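# Unscrew and unplug a monitor cable from its port

## Task

Free the monitor cable from the back-panel port. Loosen both thumbscrews, then withdraw the plug along the port's axis and leave it lying on its own, away from the port. If the plug tilts beyond what the port permits while it is still inserted, the task fails immediately. Anything that stays in place only because the robot is holding it does not count. At the end, release everything and move the grippers away.

## Robot and tools

Robot: two 6-joint arms, left_arm and right_arm, each ending in a parallel two-finger gripper with a wrist camera. left_arm sits on the +y side. The bases are at (-0.049, +0.277, +0.309) m for left_arm and (+0.006, -0.319, +0.309) m for right_arm, both slightly tilted. Any mounting plates and the metal frame behind the arms are fixed obstacles.

Frame: results use one scene frame. Its origin is on the table top midway between the arms, +z is up and +x points out over the table. Each arm's state gives end_effector_position in metres and end_effector_quat_wxyz. That point lies between the finger pads, just behind the tips. The fingers point along the gripper's +z axis and close along its y axis. Printed hand positions can be a little wrong, especially at long reach.

Command row (shared by execute_actions and move): one flat list of 14 numbers covering both arms, even when only one moves. The first 7 are left_arm: six joint angles, then opening. The next 7 are right_arm in the same layout. Within each arm the joint order is fixed: wrist pitch (joint4), elbow (joint3), wrist roll (joint6), wrist yaw (joint5), waist (joint1), shoulder (joint2). Joint numbers are absolute target angles in radians, in joint space, not offsets. Stated ranges: waist -2.618 to 3.054, shoulder 0.000 to 3.142, elbow 0.000 to 3.142, wrist pitch -1.571 to 1.571, wrist yaw -1.571 to 1.571, wrist roll -2.094 to 2.094. A call is rejected if a target is more than 0.036 rad outside a range and beyond the current angle. True ends can differ by up to 0.036 rad. A joint pushed to its end reports "joint sent to its limit". The opening is an absolute value from -1 (closed) to +1 (fully open). Optionally append 12 stiffness scales from 0 to 1: left_arm's 6 then right_arm's 6, in the same joint order. They multiply position gain and persist until changed.

Tools:
- execute_actions(actions): a list of actions. Each action is a table of up to 15 rows, and each row is one control step of 1/30 s. A shorter table repeats its last row to fill 15 steps. An empty list just returns state and images.
- move(target, speed, blocking): target is one row. Every joint follows a synchronized path from its current angle to the target, so grippers travel on curves. speed (rad/s, 0.01 to 2, default 0.5) caps the joint with the farthest to go. Paths last 0.5 to 10 s and are cut off at 10 s. Moves ignore obstacles and the other arm. The result adds a "move:" line giving the ending (done, off_target, moving, held, fault), limits=held or limits=none, and each arm's joint farthest from target. With blocking=false, the result returns after 0.5 s while motion continues. Check with wait(0), or call stop before sending new rows or moves.
- wait(seconds): 0 to 10. Arms hold their last command, and it returns early when a running move ends.
- stop(): brakes a running move. It needs stopping room, and the fingers keep going.
- zoom_image(camera, region): region is [x0, y0, x1, y1] in pixels of that camera's last image, at most 504 by 504. Cameras: cam_head_left, cam_head_right, cam_high, cam_low, cam_left_wrist, cam_right_wrist, all 672x504.
- read_manual(section): returns only licence text ("licences").
- finished_scene(scene): ends the current scene by its number. Call it only once the cable is out, resting free, and released.

Result lines: Joint positions and Joint velocities list each arm's joints in the order above (rad, rad/s), then the finger gap (m; 0.087 is fully open). Joint targets shows what the joints are currently driven toward; resend these values to hold a joint still. grip_measured is the opening on the command scale. To hold something, command about 0.02 below it; a smaller margin grips more gently. "joint command not followed" means a clearance check changed some targets. "too close" warns of nearness to obstacles. FAULT lines, MOTOR HOT (from 75 °C) and OVER-TEMPERATURE FAULT report faults and overheating. At 90 °C an arm halts for 10 s; at 100 °C it goes limp and drops.

Motion limits: per step, each target may lead its measured angle by at most 0.202 (waist), 0.258 (shoulder), 0.238 (elbow), 0.573 (wrist pitch) or 0.522 (yaw, roll) rad. Targets are also scaled back if they would move the gripper more than 70 mm. Friction may leave a joint up to about 0.031 rad short, so tiny changes may not register. Motions cut short by the end of an action must be commanded again.

Cautions: twist the thumbscrews and pull the plug straight along the port axis, keeping tilt small until it is fully out. Use slow moves near contact, because fast motion or targets set deep past contact press hard. Avoid squeezing too hard, dropping the plug, arm-to-arm contact, and knocking anything off the table. Loose objects may occasionally be nudged by outside disturbances. Keep holds short so motors stay cool. Finish with the grippers open and away from the cable.

Each tool is called after "Request:" in YAML: its name, and indented under it one key for each argument.

## Session

Request:
execute_actions:
  actions: []

Scene clock: 0.00 s.
left_arm: end_effector_position=(+0.2312, +0.6194, +0.2057) grip_measured=-0.993 end_effector_quat_wxyz=(+0.312, -0.359, +0.880, -0.012) | right_arm: end_effector_position=(+0.1015, -0.3171, +0.3603) grip_measured=-1.000 end_effector_quat_wxyz=(-0.093, +0.172, +0.980, +0.026)
Joint names: [wrist pitch, elbow, wrist roll, wrist yaw, waist, shoulder]
Joint positions: left_arm=[0.083 1.062 0.147 0.364 1.114 1.99  0.   ] | right_arm=[-1.227  0.705  0.482  0.1    0.304  1.196  0.   ]
Joint velocities: left_arm=[ 0.022  0.002  0.051 -0.007 -0.012  0.002  0.001] | right_arm=[-0.022  0.007  0.007 -0.007  0.007 -0.007  0.   ]
Joint targets: left_arm=[0.083 1.062 0.147 0.364 1.114 1.990] | right_arm=[-1.227 0.705 0.482 0.100 0.304 1.196]
Joint stiffness scale: left_arm=[1. 1. 1. 1. 1. 1.] | right_arm=[1. 1. 1. 1. 1. 1.]

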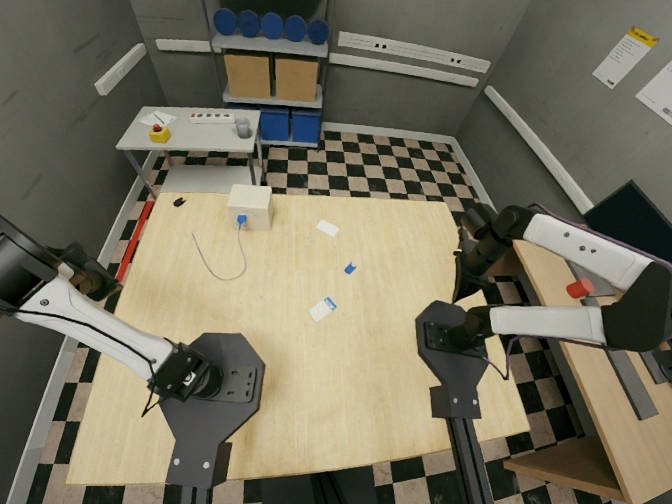

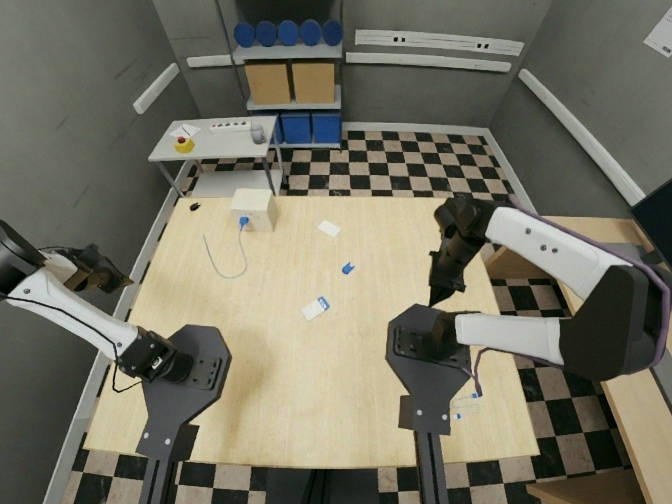

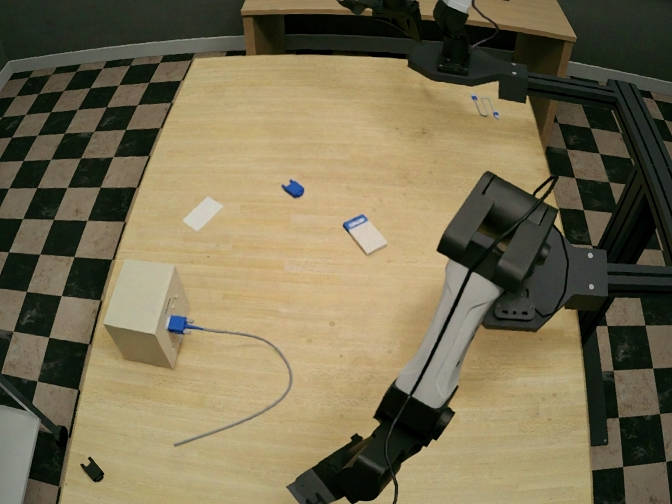

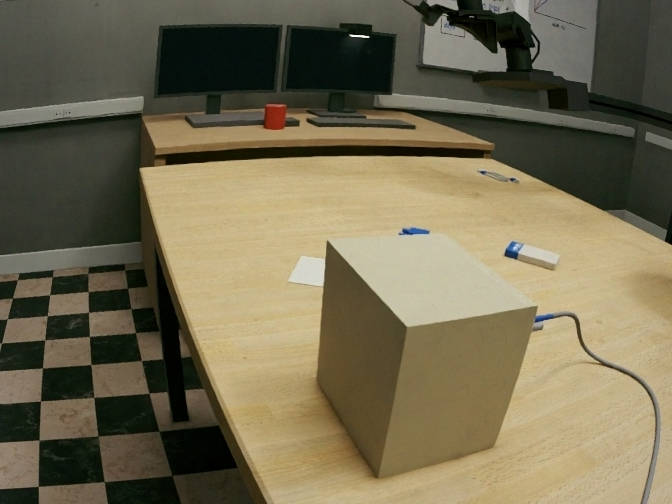

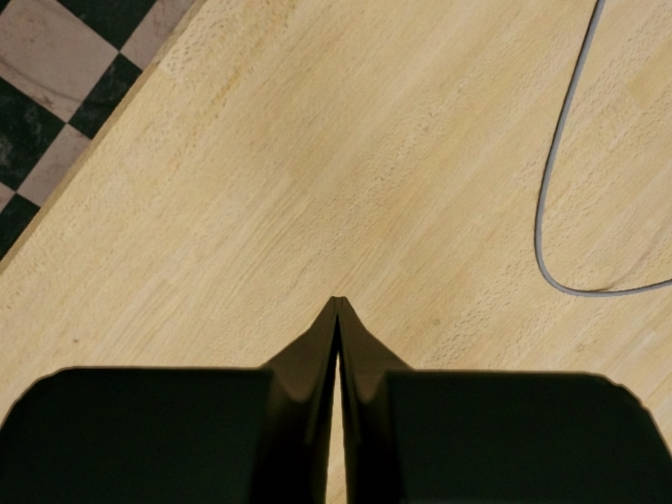

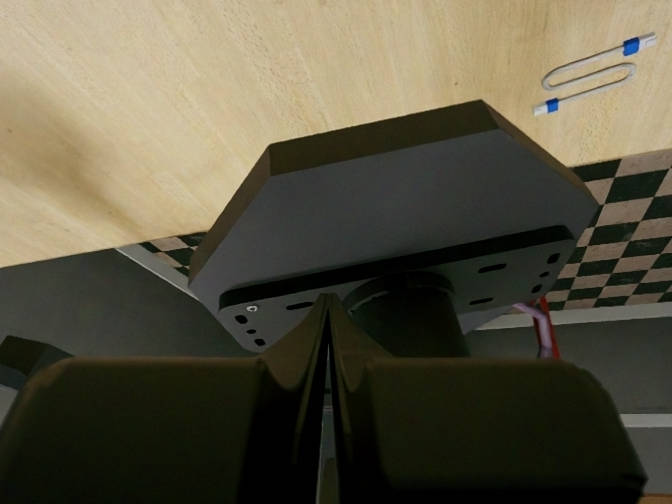

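Request:
zoom_image:
  camera: "cam_high"
  region: [100, 250, 240, 380]

Request:
zoom_image:
  camera: "cam_head_left"
  region: [210, 175, 290, 245]

Region (100, 250, 240, 380) of cam_high's 672x504 image, scaled by 3.600, with more detail than that image has; it fills the top 468 rows of this view, and the rest is white.

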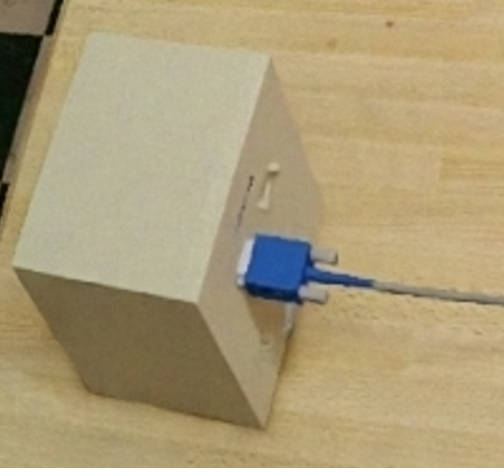

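Region (210, 175, 290, 245) of cam_head_left's 672x504 image, scaled by 6.300, with more detail than that image has; it fills the top 441 rows of this view, and the rest is white.

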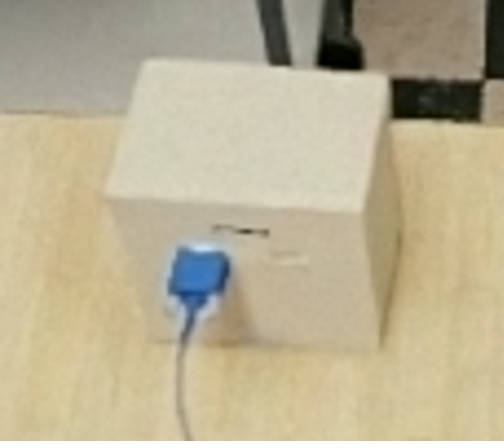

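Request:
move:
  target: [1.3,0.8,0,0.3,0.35,2.3,-1,-1.227,0.705,0.482,0.1,0.304,1.196,-1]
  speed: 0.6

Scene clock: 8.13 s.
left_arm: end_effector_position=(+0.4527, +0.3452, +0.2408) grip_measured=-0.993 end_effector_quat_wxyz=(+0.607, -0.053, +0.786, -0.104) | right_arm: end_effector_position=(+0.1015, -0.3171, +0.3603) grip_measured=-1.000 end_effector_quat_wxyz=(-0.093, +0.172, +0.980, +0.026)
Joint names: [wrist pitch, elbow, wrist roll, wrist yaw, waist, shoulder]
Joint positions: left_arm=[1.295 0.817 0.006 0.312 0.352 2.283 0.   ] | right_arm=[-1.227  0.705  0.482  0.1    0.304  1.196  0.   ]
Joint velocities: left_arm=[ 0.007  0.002 -0.022 -0.066  0.002  0.017 -0.001] | right_arm=[-0.022 -0.027 -0.095 -0.007  0.007 -0.002  0.   ]
Joint targets: left_arm=[1.300 0.800 0.000 0.300 0.350 2.300] | right_arm=[-1.227 0.705 0.482 0.100 0.304 1.196]
Joint stiffness scale: left_arm=[1. 1. 1. 1. 1. 1.] | right_arm=[1. 1. 1. 1. 1. 1.]
move: done; limits=none; left_arm: farthest joint: the shoulder, 0.017 radians from its target (0.310 radians at the start); right_arm: farthest joint: the waist, 0.000 radians from its target (0.000 radians at the start)
camera_calibration (this result's frames):
cam_left_wrist: T_world_to_cam=[[-0.0475233, -0.97219, 0.229322, 0.301509], [-0.903849, -0.0558755, -0.424187, 0.550958], [0.425204, -0.227431, -0.876057, 0.234418], [0, 0, 0, 1]] pos_world=[0.412636, 0.377223, 0.36993]

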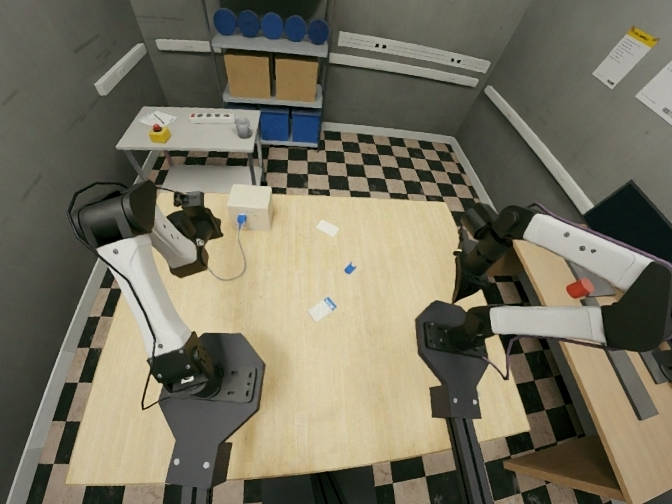

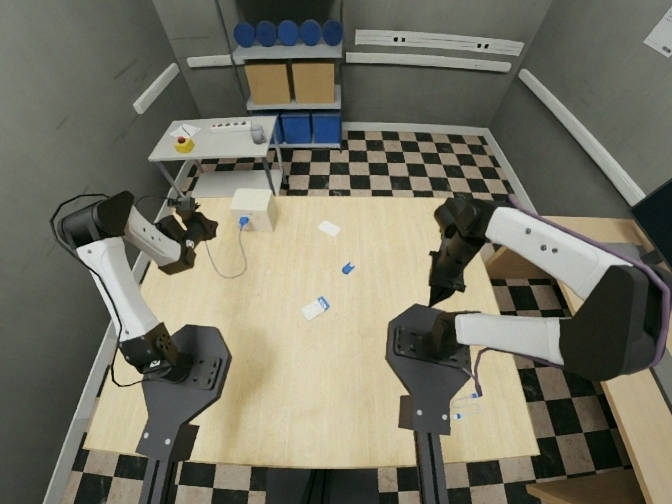

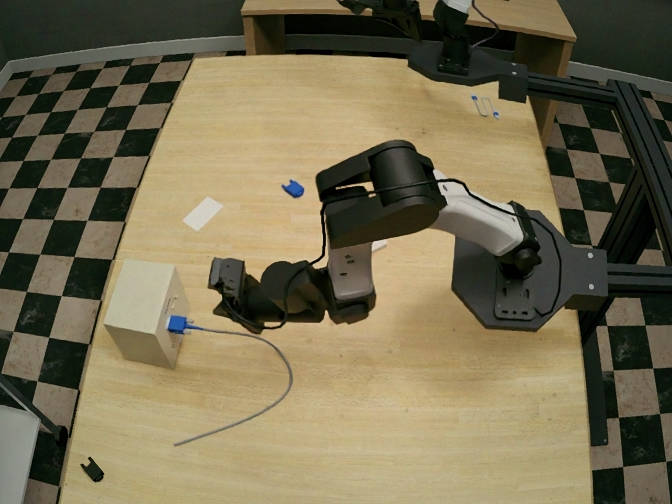

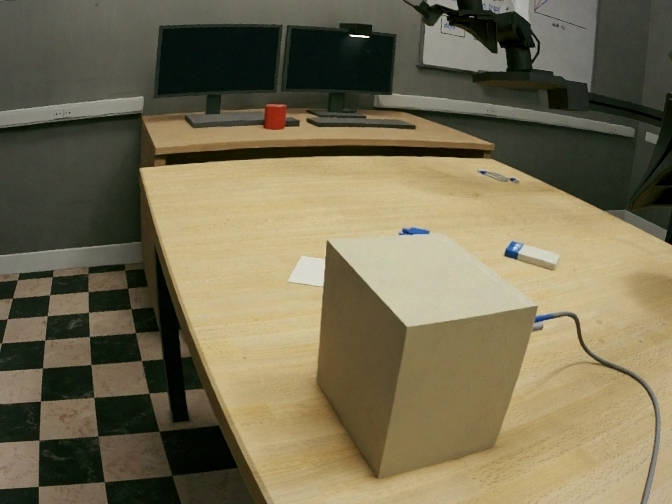

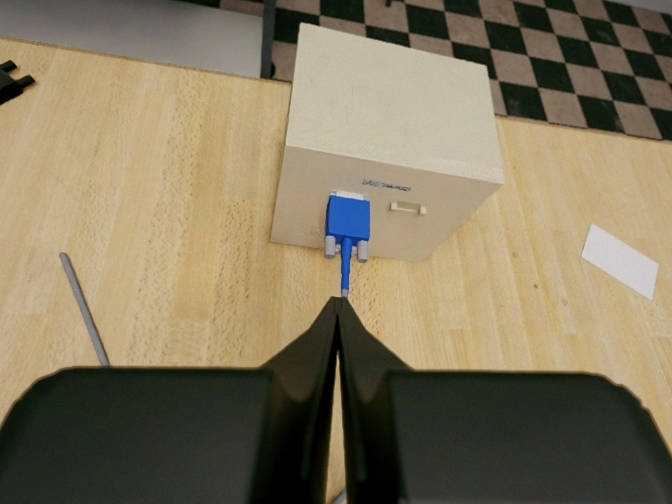

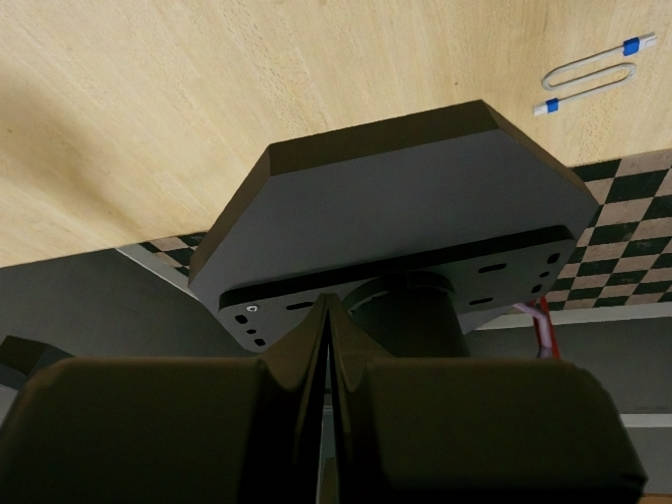

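Request:
zoom_image:
  camera: "cam_left_wrist"
  region: [270, 170, 450, 310]

Region (270, 170, 450, 310) of cam_left_wrist's 672x504 image, scaled by 2.800, with more detail than that image has.

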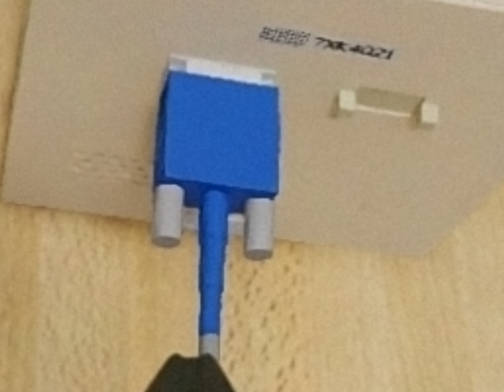

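Request:
move:
  target: [0.015,1.852,0.131,0.13,0.214,2.661,0.26,-1.227,0.705,0.482,0.1,0.304,1.196,-1]
  speed: 0.5

Scene clock: 15.73 s.
left_arm: end_effector_position=(+0.5502, +0.3077, +0.1449) grip_measured=+0.260 end_effector_quat_wxyz=(+0.350, -0.007, +0.931, -0.101) | right_arm: end_effector_position=(+0.1015, -0.3171, +0.3603) grip_measured=-1.000 end_effector_quat_wxyz=(-0.093, +0.172, +0.980, +0.026)
Joint names: [wrist pitch, elbow, wrist roll, wrist yaw, waist, shoulder]
Joint positions: left_arm=[0.034 1.837 0.125 0.142 0.22  2.641 0.055] | right_arm=[-1.227  0.705  0.482  0.1    0.304  1.196  0.   ]
Joint velocities: left_arm=[ 0.007 -0.002 -0.007 -0.007  0.002 -0.007 -0.001] | right_arm=[-0.037 -0.012  0.007  0.007 -0.012 -0.017  0.   ]
Joint targets: left_arm=[0.015 1.852 0.131 0.130 0.214 2.661] | right_arm=[-1.227 0.705 0.482 0.100 0.304 1.196]
Joint stiffness scale: left_arm=[1. 1. 1. 1. 1. 1.] | right_arm=[1. 1. 1. 1. 1. 1.]
move: done; limits=none; left_arm: farthest joint: the shoulder, 0.020 radians from its target (0.378 radians at the start); right_arm: farthest joint: the waist, 0.000 radians from its target (0.000 radians at the start)
camera_calibration (this result's frames):
cam_left_wrist: T_world_to_cam=[[-0.0620201, -0.978614, 0.196132, 0.306433], [-0.985851, 0.0907274, 0.140948, 0.514439], [-0.155729, -0.184616, -0.970395, 0.420521], [0, 0, 0, 1]] pos_world=[0.591653, 0.330841, 0.275461]

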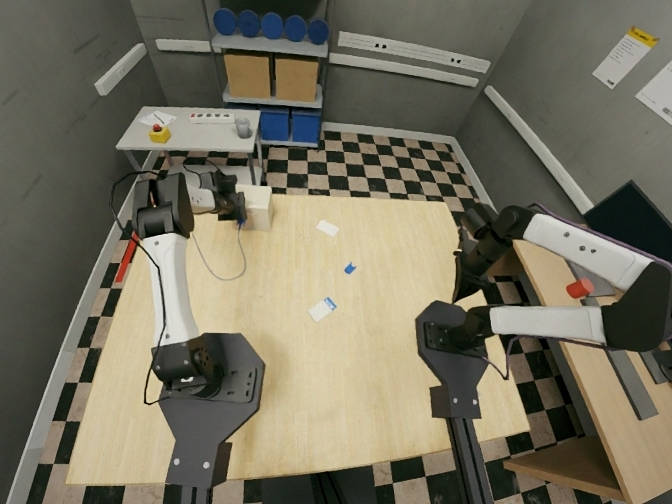

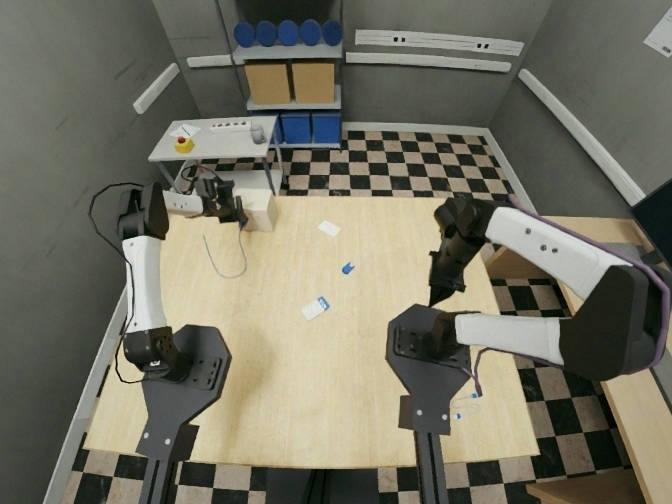

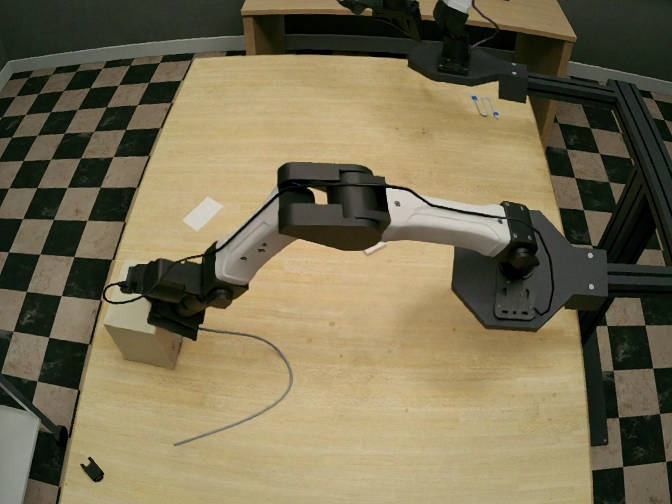

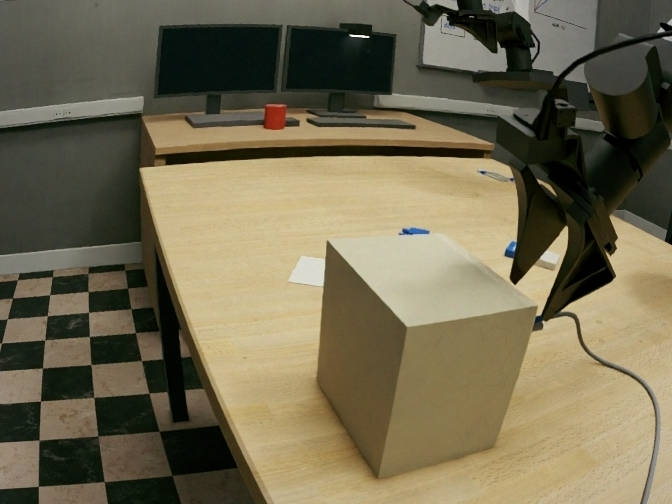

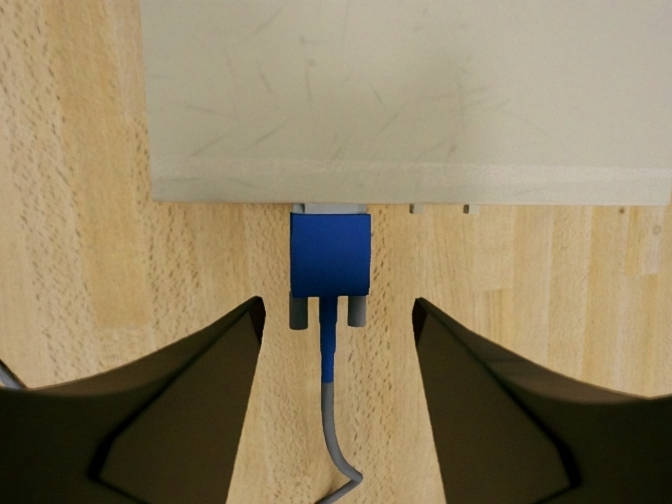

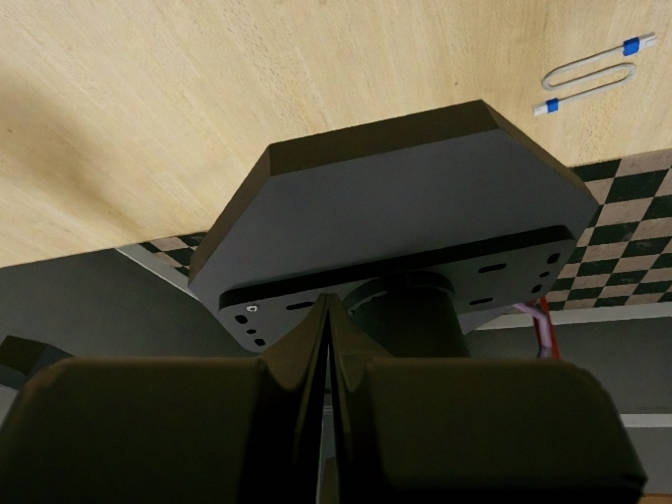

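Request:
move:
  target: [0.13,1.805,0.131,0.13,0.214,2.755,0.26,-1.227,0.705,0.482,0.1,0.304,1.196,-1]
  speed: 0.15

Scene clock: 18.03 s.
left_arm: end_effector_position=(+0.5349, +0.2975, +0.0966) grip_measured=+0.260 end_effector_quat_wxyz=(+0.338, -0.007, +0.935, -0.103) | right_arm: end_effector_position=(+0.1015, -0.3171, +0.3603) grip_measured=-1.000 end_effector_quat_wxyz=(-0.093, +0.172, +0.980, +0.026)
Joint names: [wrist pitch, elbow, wrist roll, wrist yaw, waist, shoulder]
Joint positions: left_arm=[0.123 1.821 0.125 0.142 0.22  2.74  0.055] | right_arm=[-1.227  0.705  0.482  0.1    0.304  1.196  0.   ]
Joint velocities: left_arm=[-0.051 -0.007  0.022 -0.022  0.002 -0.002  0.001] | right_arm=[ 0.007 -0.002 -0.095  0.007 -0.012 -0.032  0.   ]
Joint targets: left_arm=[0.130 1.805 0.131 0.130 0.214 2.755] | right_arm=[-1.227 0.705 0.482 0.100 0.304 1.196]
Joint stiffness scale: left_arm=[1. 1. 1. 1. 1. 1.] | right_arm=[1. 1. 1. 1. 1. 1.]
move: done; limits=none; left_arm: farthest joint: the elbow, 0.016 radians from its target (0.032 radians at the start); right_arm: farthest joint: the waist, 0.000 radians from its target (0.000 radians at the start)
camera_calibration (this result's frames):
cam_left_wrist: T_world_to_cam=[[-0.0612271, -0.977713, 0.200821, 0.303809], [-0.981698, 0.0953394, 0.164863, 0.501202], [-0.180335, -0.187052, -0.965656, 0.382771], [0, 0, 0, 1]] pos_world=[0.579657, 0.320851, 0.225984]

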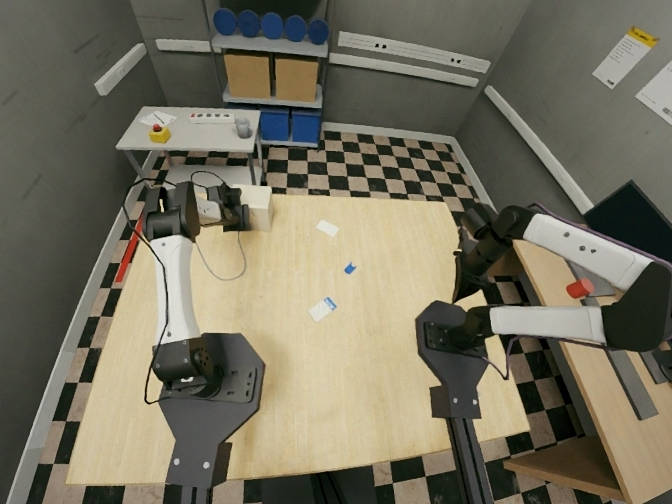

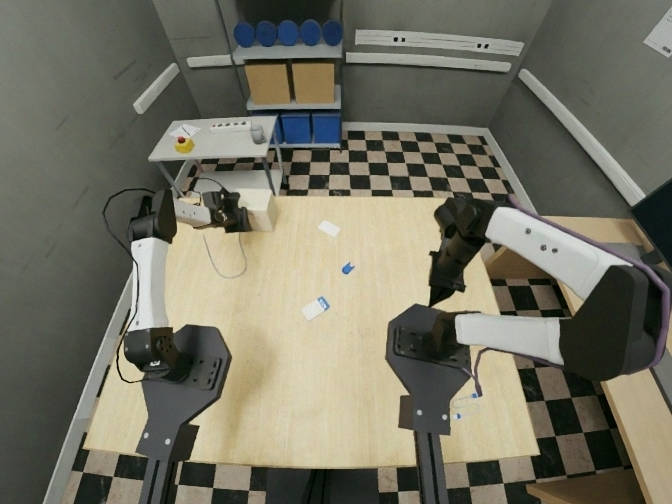

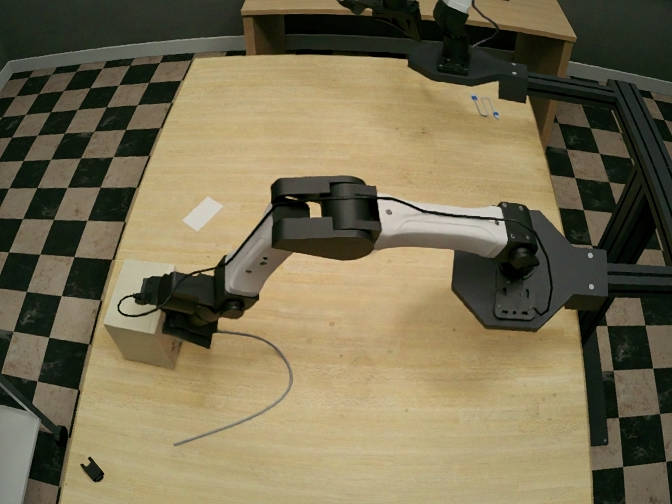

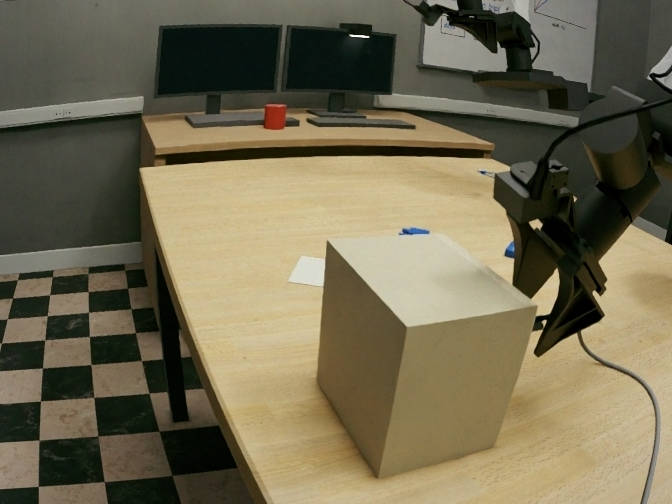

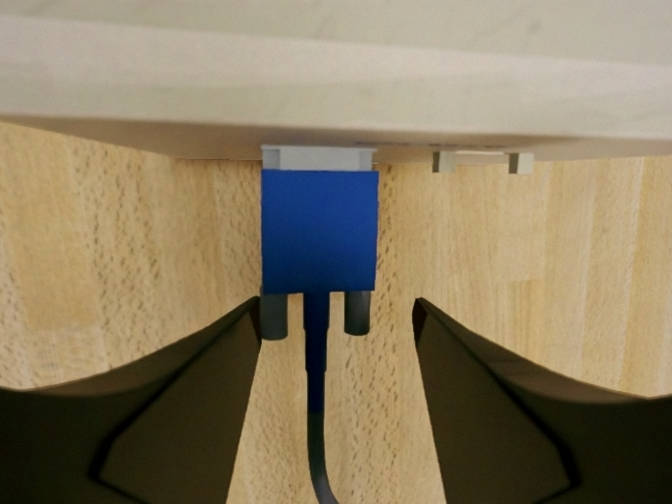

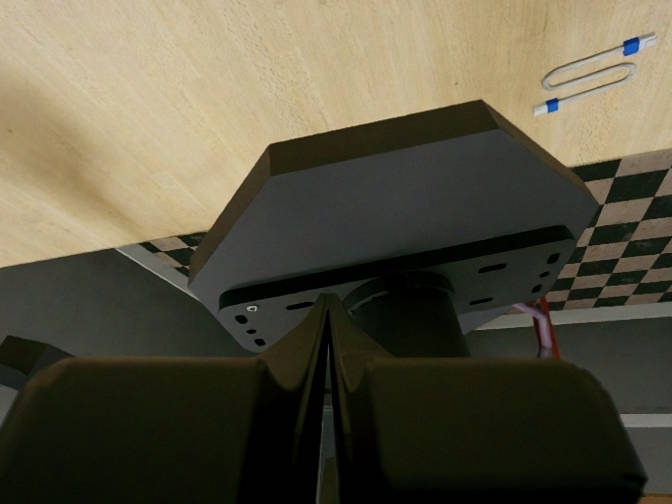

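Request:
zoom_image:
  camera: "cam_left_wrist"
  region: [180, 250, 500, 504]

Request:
zoom_image:
  camera: "cam_low"
  region: [470, 150, 672, 380]

Region (180, 250, 500, 504) of cam_left_wrist's 672x504 image, scaled by 1.575, with more detail than that image has; it fills the top 400 rows of this view, and the rest is white.

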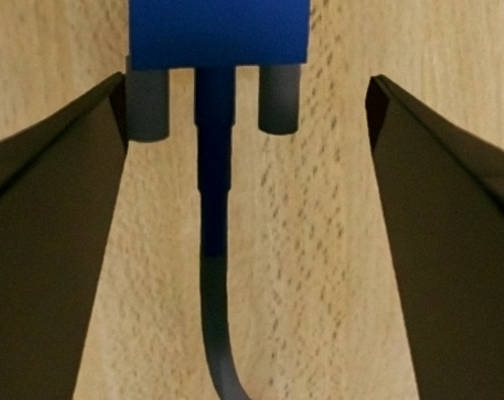

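Region (470, 150, 672, 380) of cam_low's 672x504 image, scaled by 2.191, with more detail than that image has; it fills the left 443 columns of this view, and the rest is white.

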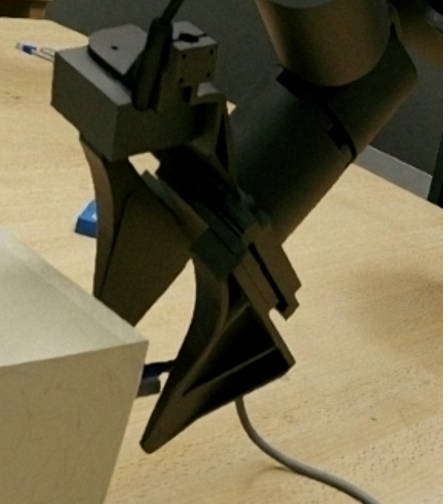

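Request:
move:
  target: [0.092,1.80,0.131,0.13,0.214,2.688,0.26,-1.227,0.705,0.482,0.1,0.304,1.196,-1]
  speed: 0.1

Request:
move:
  target: [0.092,1.80,0.131,0.18,0.214,2.688,-0.06,-1.227,0.705,0.482,0.1,0.304,1.196,-1]
  speed: 0.1

Scene clock: 20.40 s.
left_arm: end_effector_position=(+0.5465, +0.3031, +0.1210) grip_measured=+0.260 end_effector_quat_wxyz=(+0.355, -0.007, +0.930, -0.100) | right_arm: end_effector_position=(+0.1015, -0.3171, +0.3603) grip_measured=-1.000 end_effector_quat_wxyz=(-0.093, +0.172, +0.980, +0.026)
Joint names: [wrist pitch, elbow, wrist roll, wrist yaw, waist, shoulder]
Joint positions: left_arm=[0.111 1.821 0.126 0.142 0.22  2.693 0.055] | right_arm=[-1.227  0.705  0.482  0.1    0.304  1.196  0.   ]
Joint velocities: left_arm=[ 0.007 -0.022  0.007  0.051 -0.002 -0.012  0.002] | right_arm=[-0.007  0.007 -0.081 -0.022  0.032  0.002  0.   ]
Joint targets: left_arm=[0.092 1.800 0.131 0.130 0.214 2.688] | right_arm=[-1.227 0.705 0.482 0.100 0.304 1.196]
Joint stiffness scale: left_arm=[1. 1. 1. 1. 1. 1.] | right_arm=[1. 1. 1. 1. 1. 1.]
move: off_target (left_arm); limits=none; left_arm: farthest joint: the elbow, 0.021 radians from its target (0.021 radians at the start); right_arm: farthest joint: the waist, 0.000 radians from its target (0.000 radians at the start)
camera_calibration (this result's frames):
cam_left_wrist: T_world_to_cam=[[-0.0625851, -0.978998, 0.194028, 0.307145], [-0.987304, 0.0891684, 0.131451, 0.517041], [-0.145991, -0.183338, -0.972149, 0.390394], [0, 0, 0, 1]] pos_world=[0.586693, 0.326164, 0.251961]

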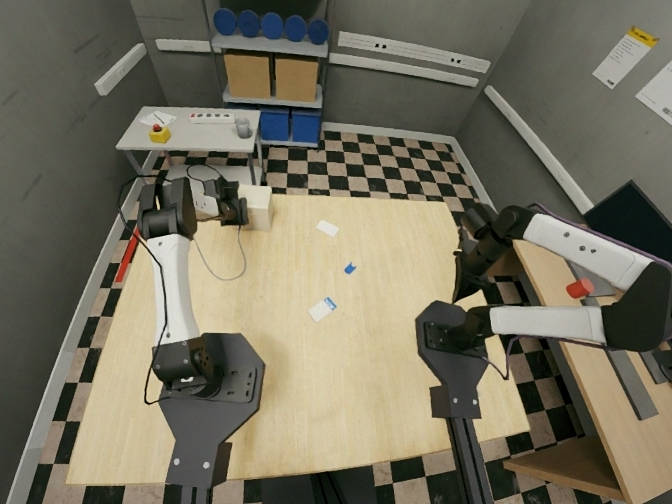

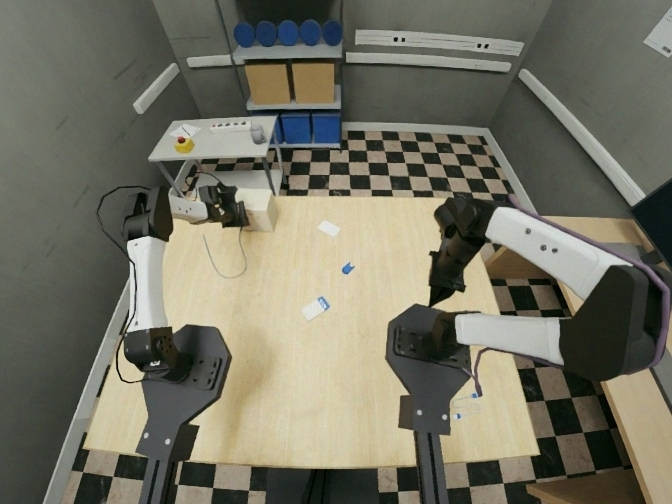

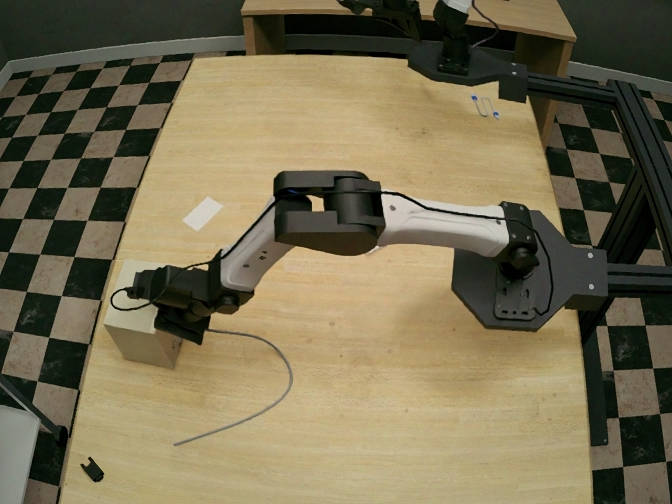

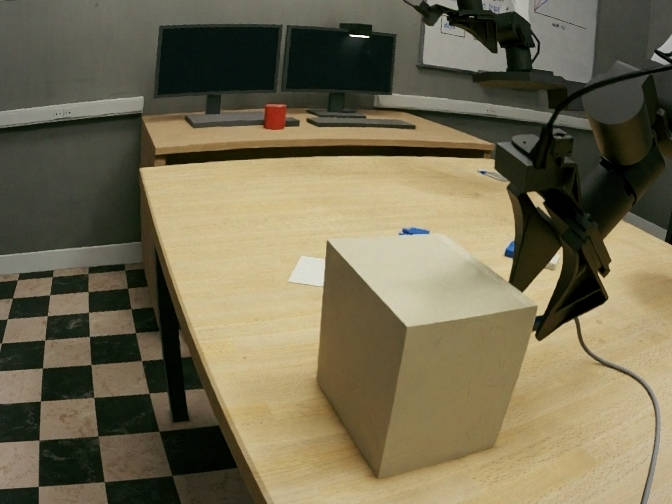

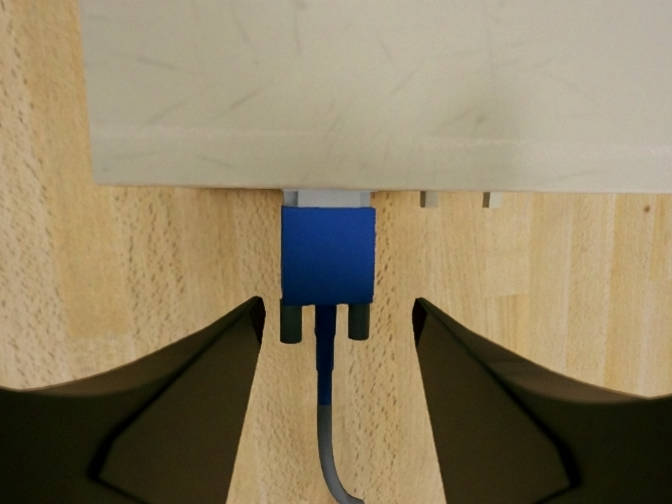

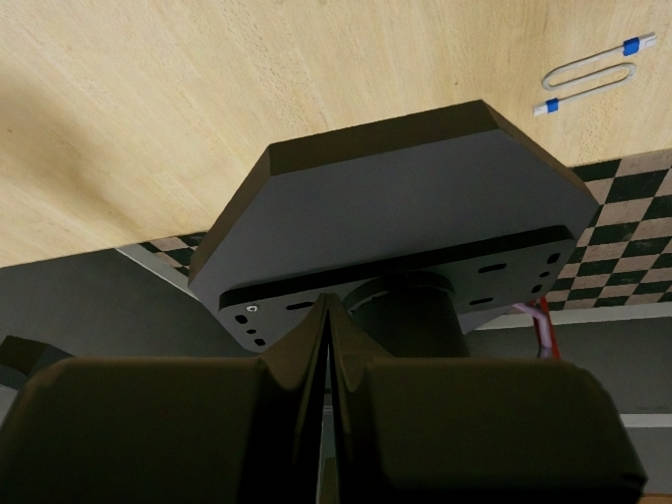

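Scene clock: 21.13 s.
left_arm: end_effector_position=(+0.5465, +0.3031, +0.1209) grip_measured=-0.060 end_effector_quat_wxyz=(+0.355, -0.004, +0.929, -0.100) | right_arm: end_effector_position=(+0.1015, -0.3171, +0.3603) grip_measured=-1.000 end_effector_quat_wxyz=(-0.093, +0.172, +0.980, +0.026)
Joint names: [wrist pitch, elbow, wrist roll, wrist yaw, waist, shoulder]
Joint positions: left_arm=[0.111 1.821 0.131 0.144 0.22  2.693 0.041] | right_arm=[-1.227  0.705  0.482  0.1    0.304  1.196  0.   ]
Joint velocities: left_arm=[-0.022 -0.007 -0.007 -0.007  0.007  0.012 -0.   ] | right_arm=[-0.037 -0.002  0.022 -0.022  0.002 -0.002  0.   ]
Joint targets: left_arm=[0.092 1.800 0.131 0.180 0.214 2.688] | right_arm=[-1.227 0.705 0.482 0.100 0.304 1.196]
Joint stiffness scale: left_arm=[1. 1. 1. 1. 1. 1.] | right_arm=[1. 1. 1. 1. 1. 1.]
move: off_target (left_arm); limits=none; left_arm: farthest joint: the wrist yaw, 0.036 radians from its target (0.038 radians at the start); right_arm: farthest joint: the waist, 0.000 radians from its target (0.000 radians at the start)
camera_calibration (this result's frames):
cam_left_wrist: T_world_to_cam=[[-0.0678554, -0.979158, 0.19143, 0.310346], [-0.986958, 0.0939515, 0.130716, 0.515447], [-0.145977, -0.180064, -0.972763, 0.389427], [0, 0, 0, 1]] pos_world=[0.58663, 0.325572, 0.252033]

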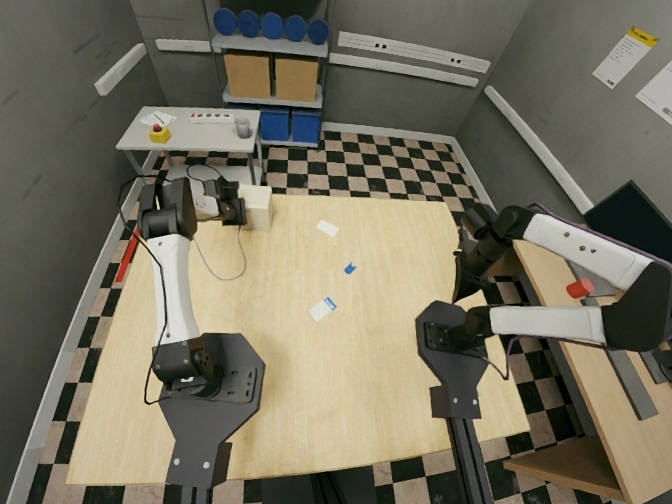

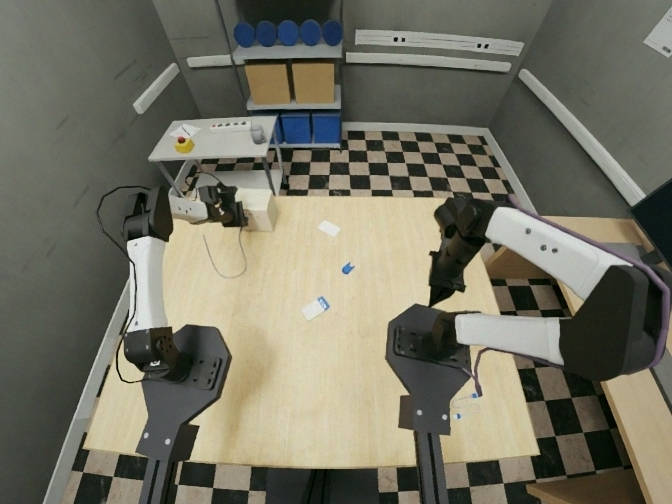

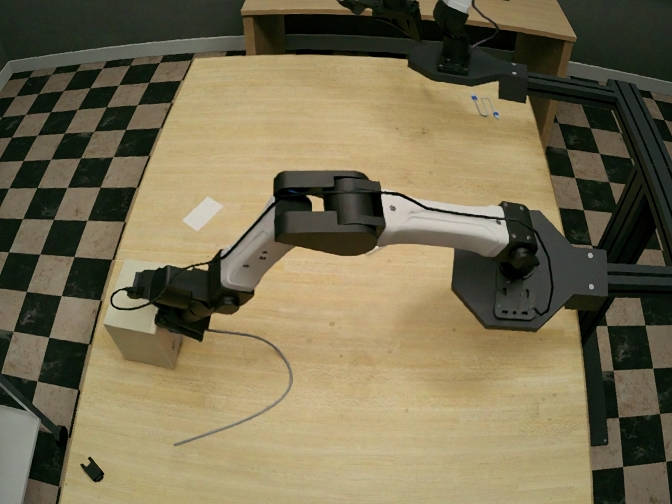

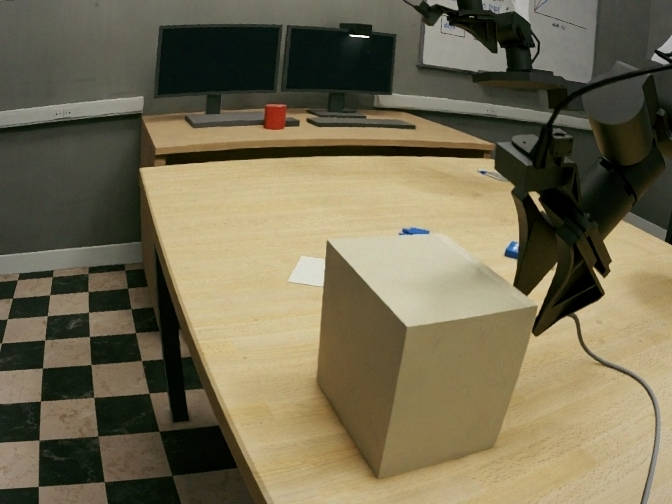

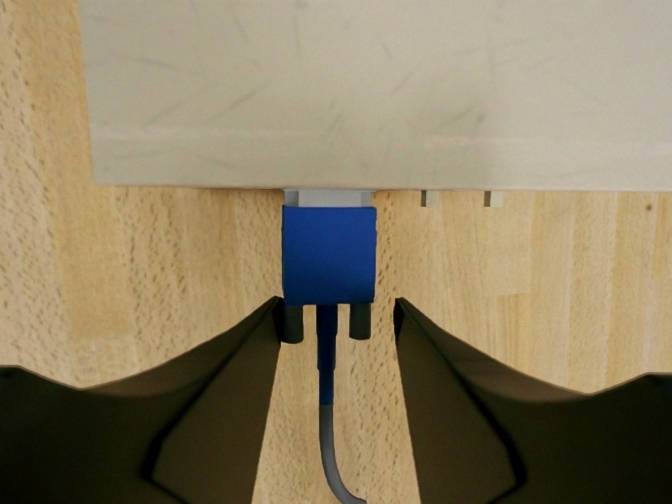

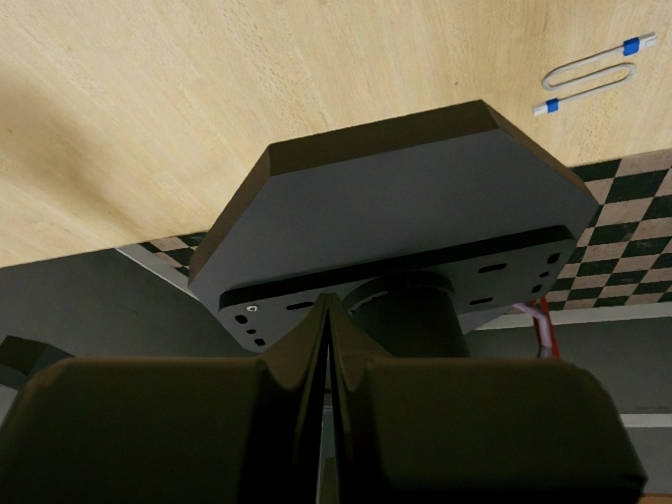

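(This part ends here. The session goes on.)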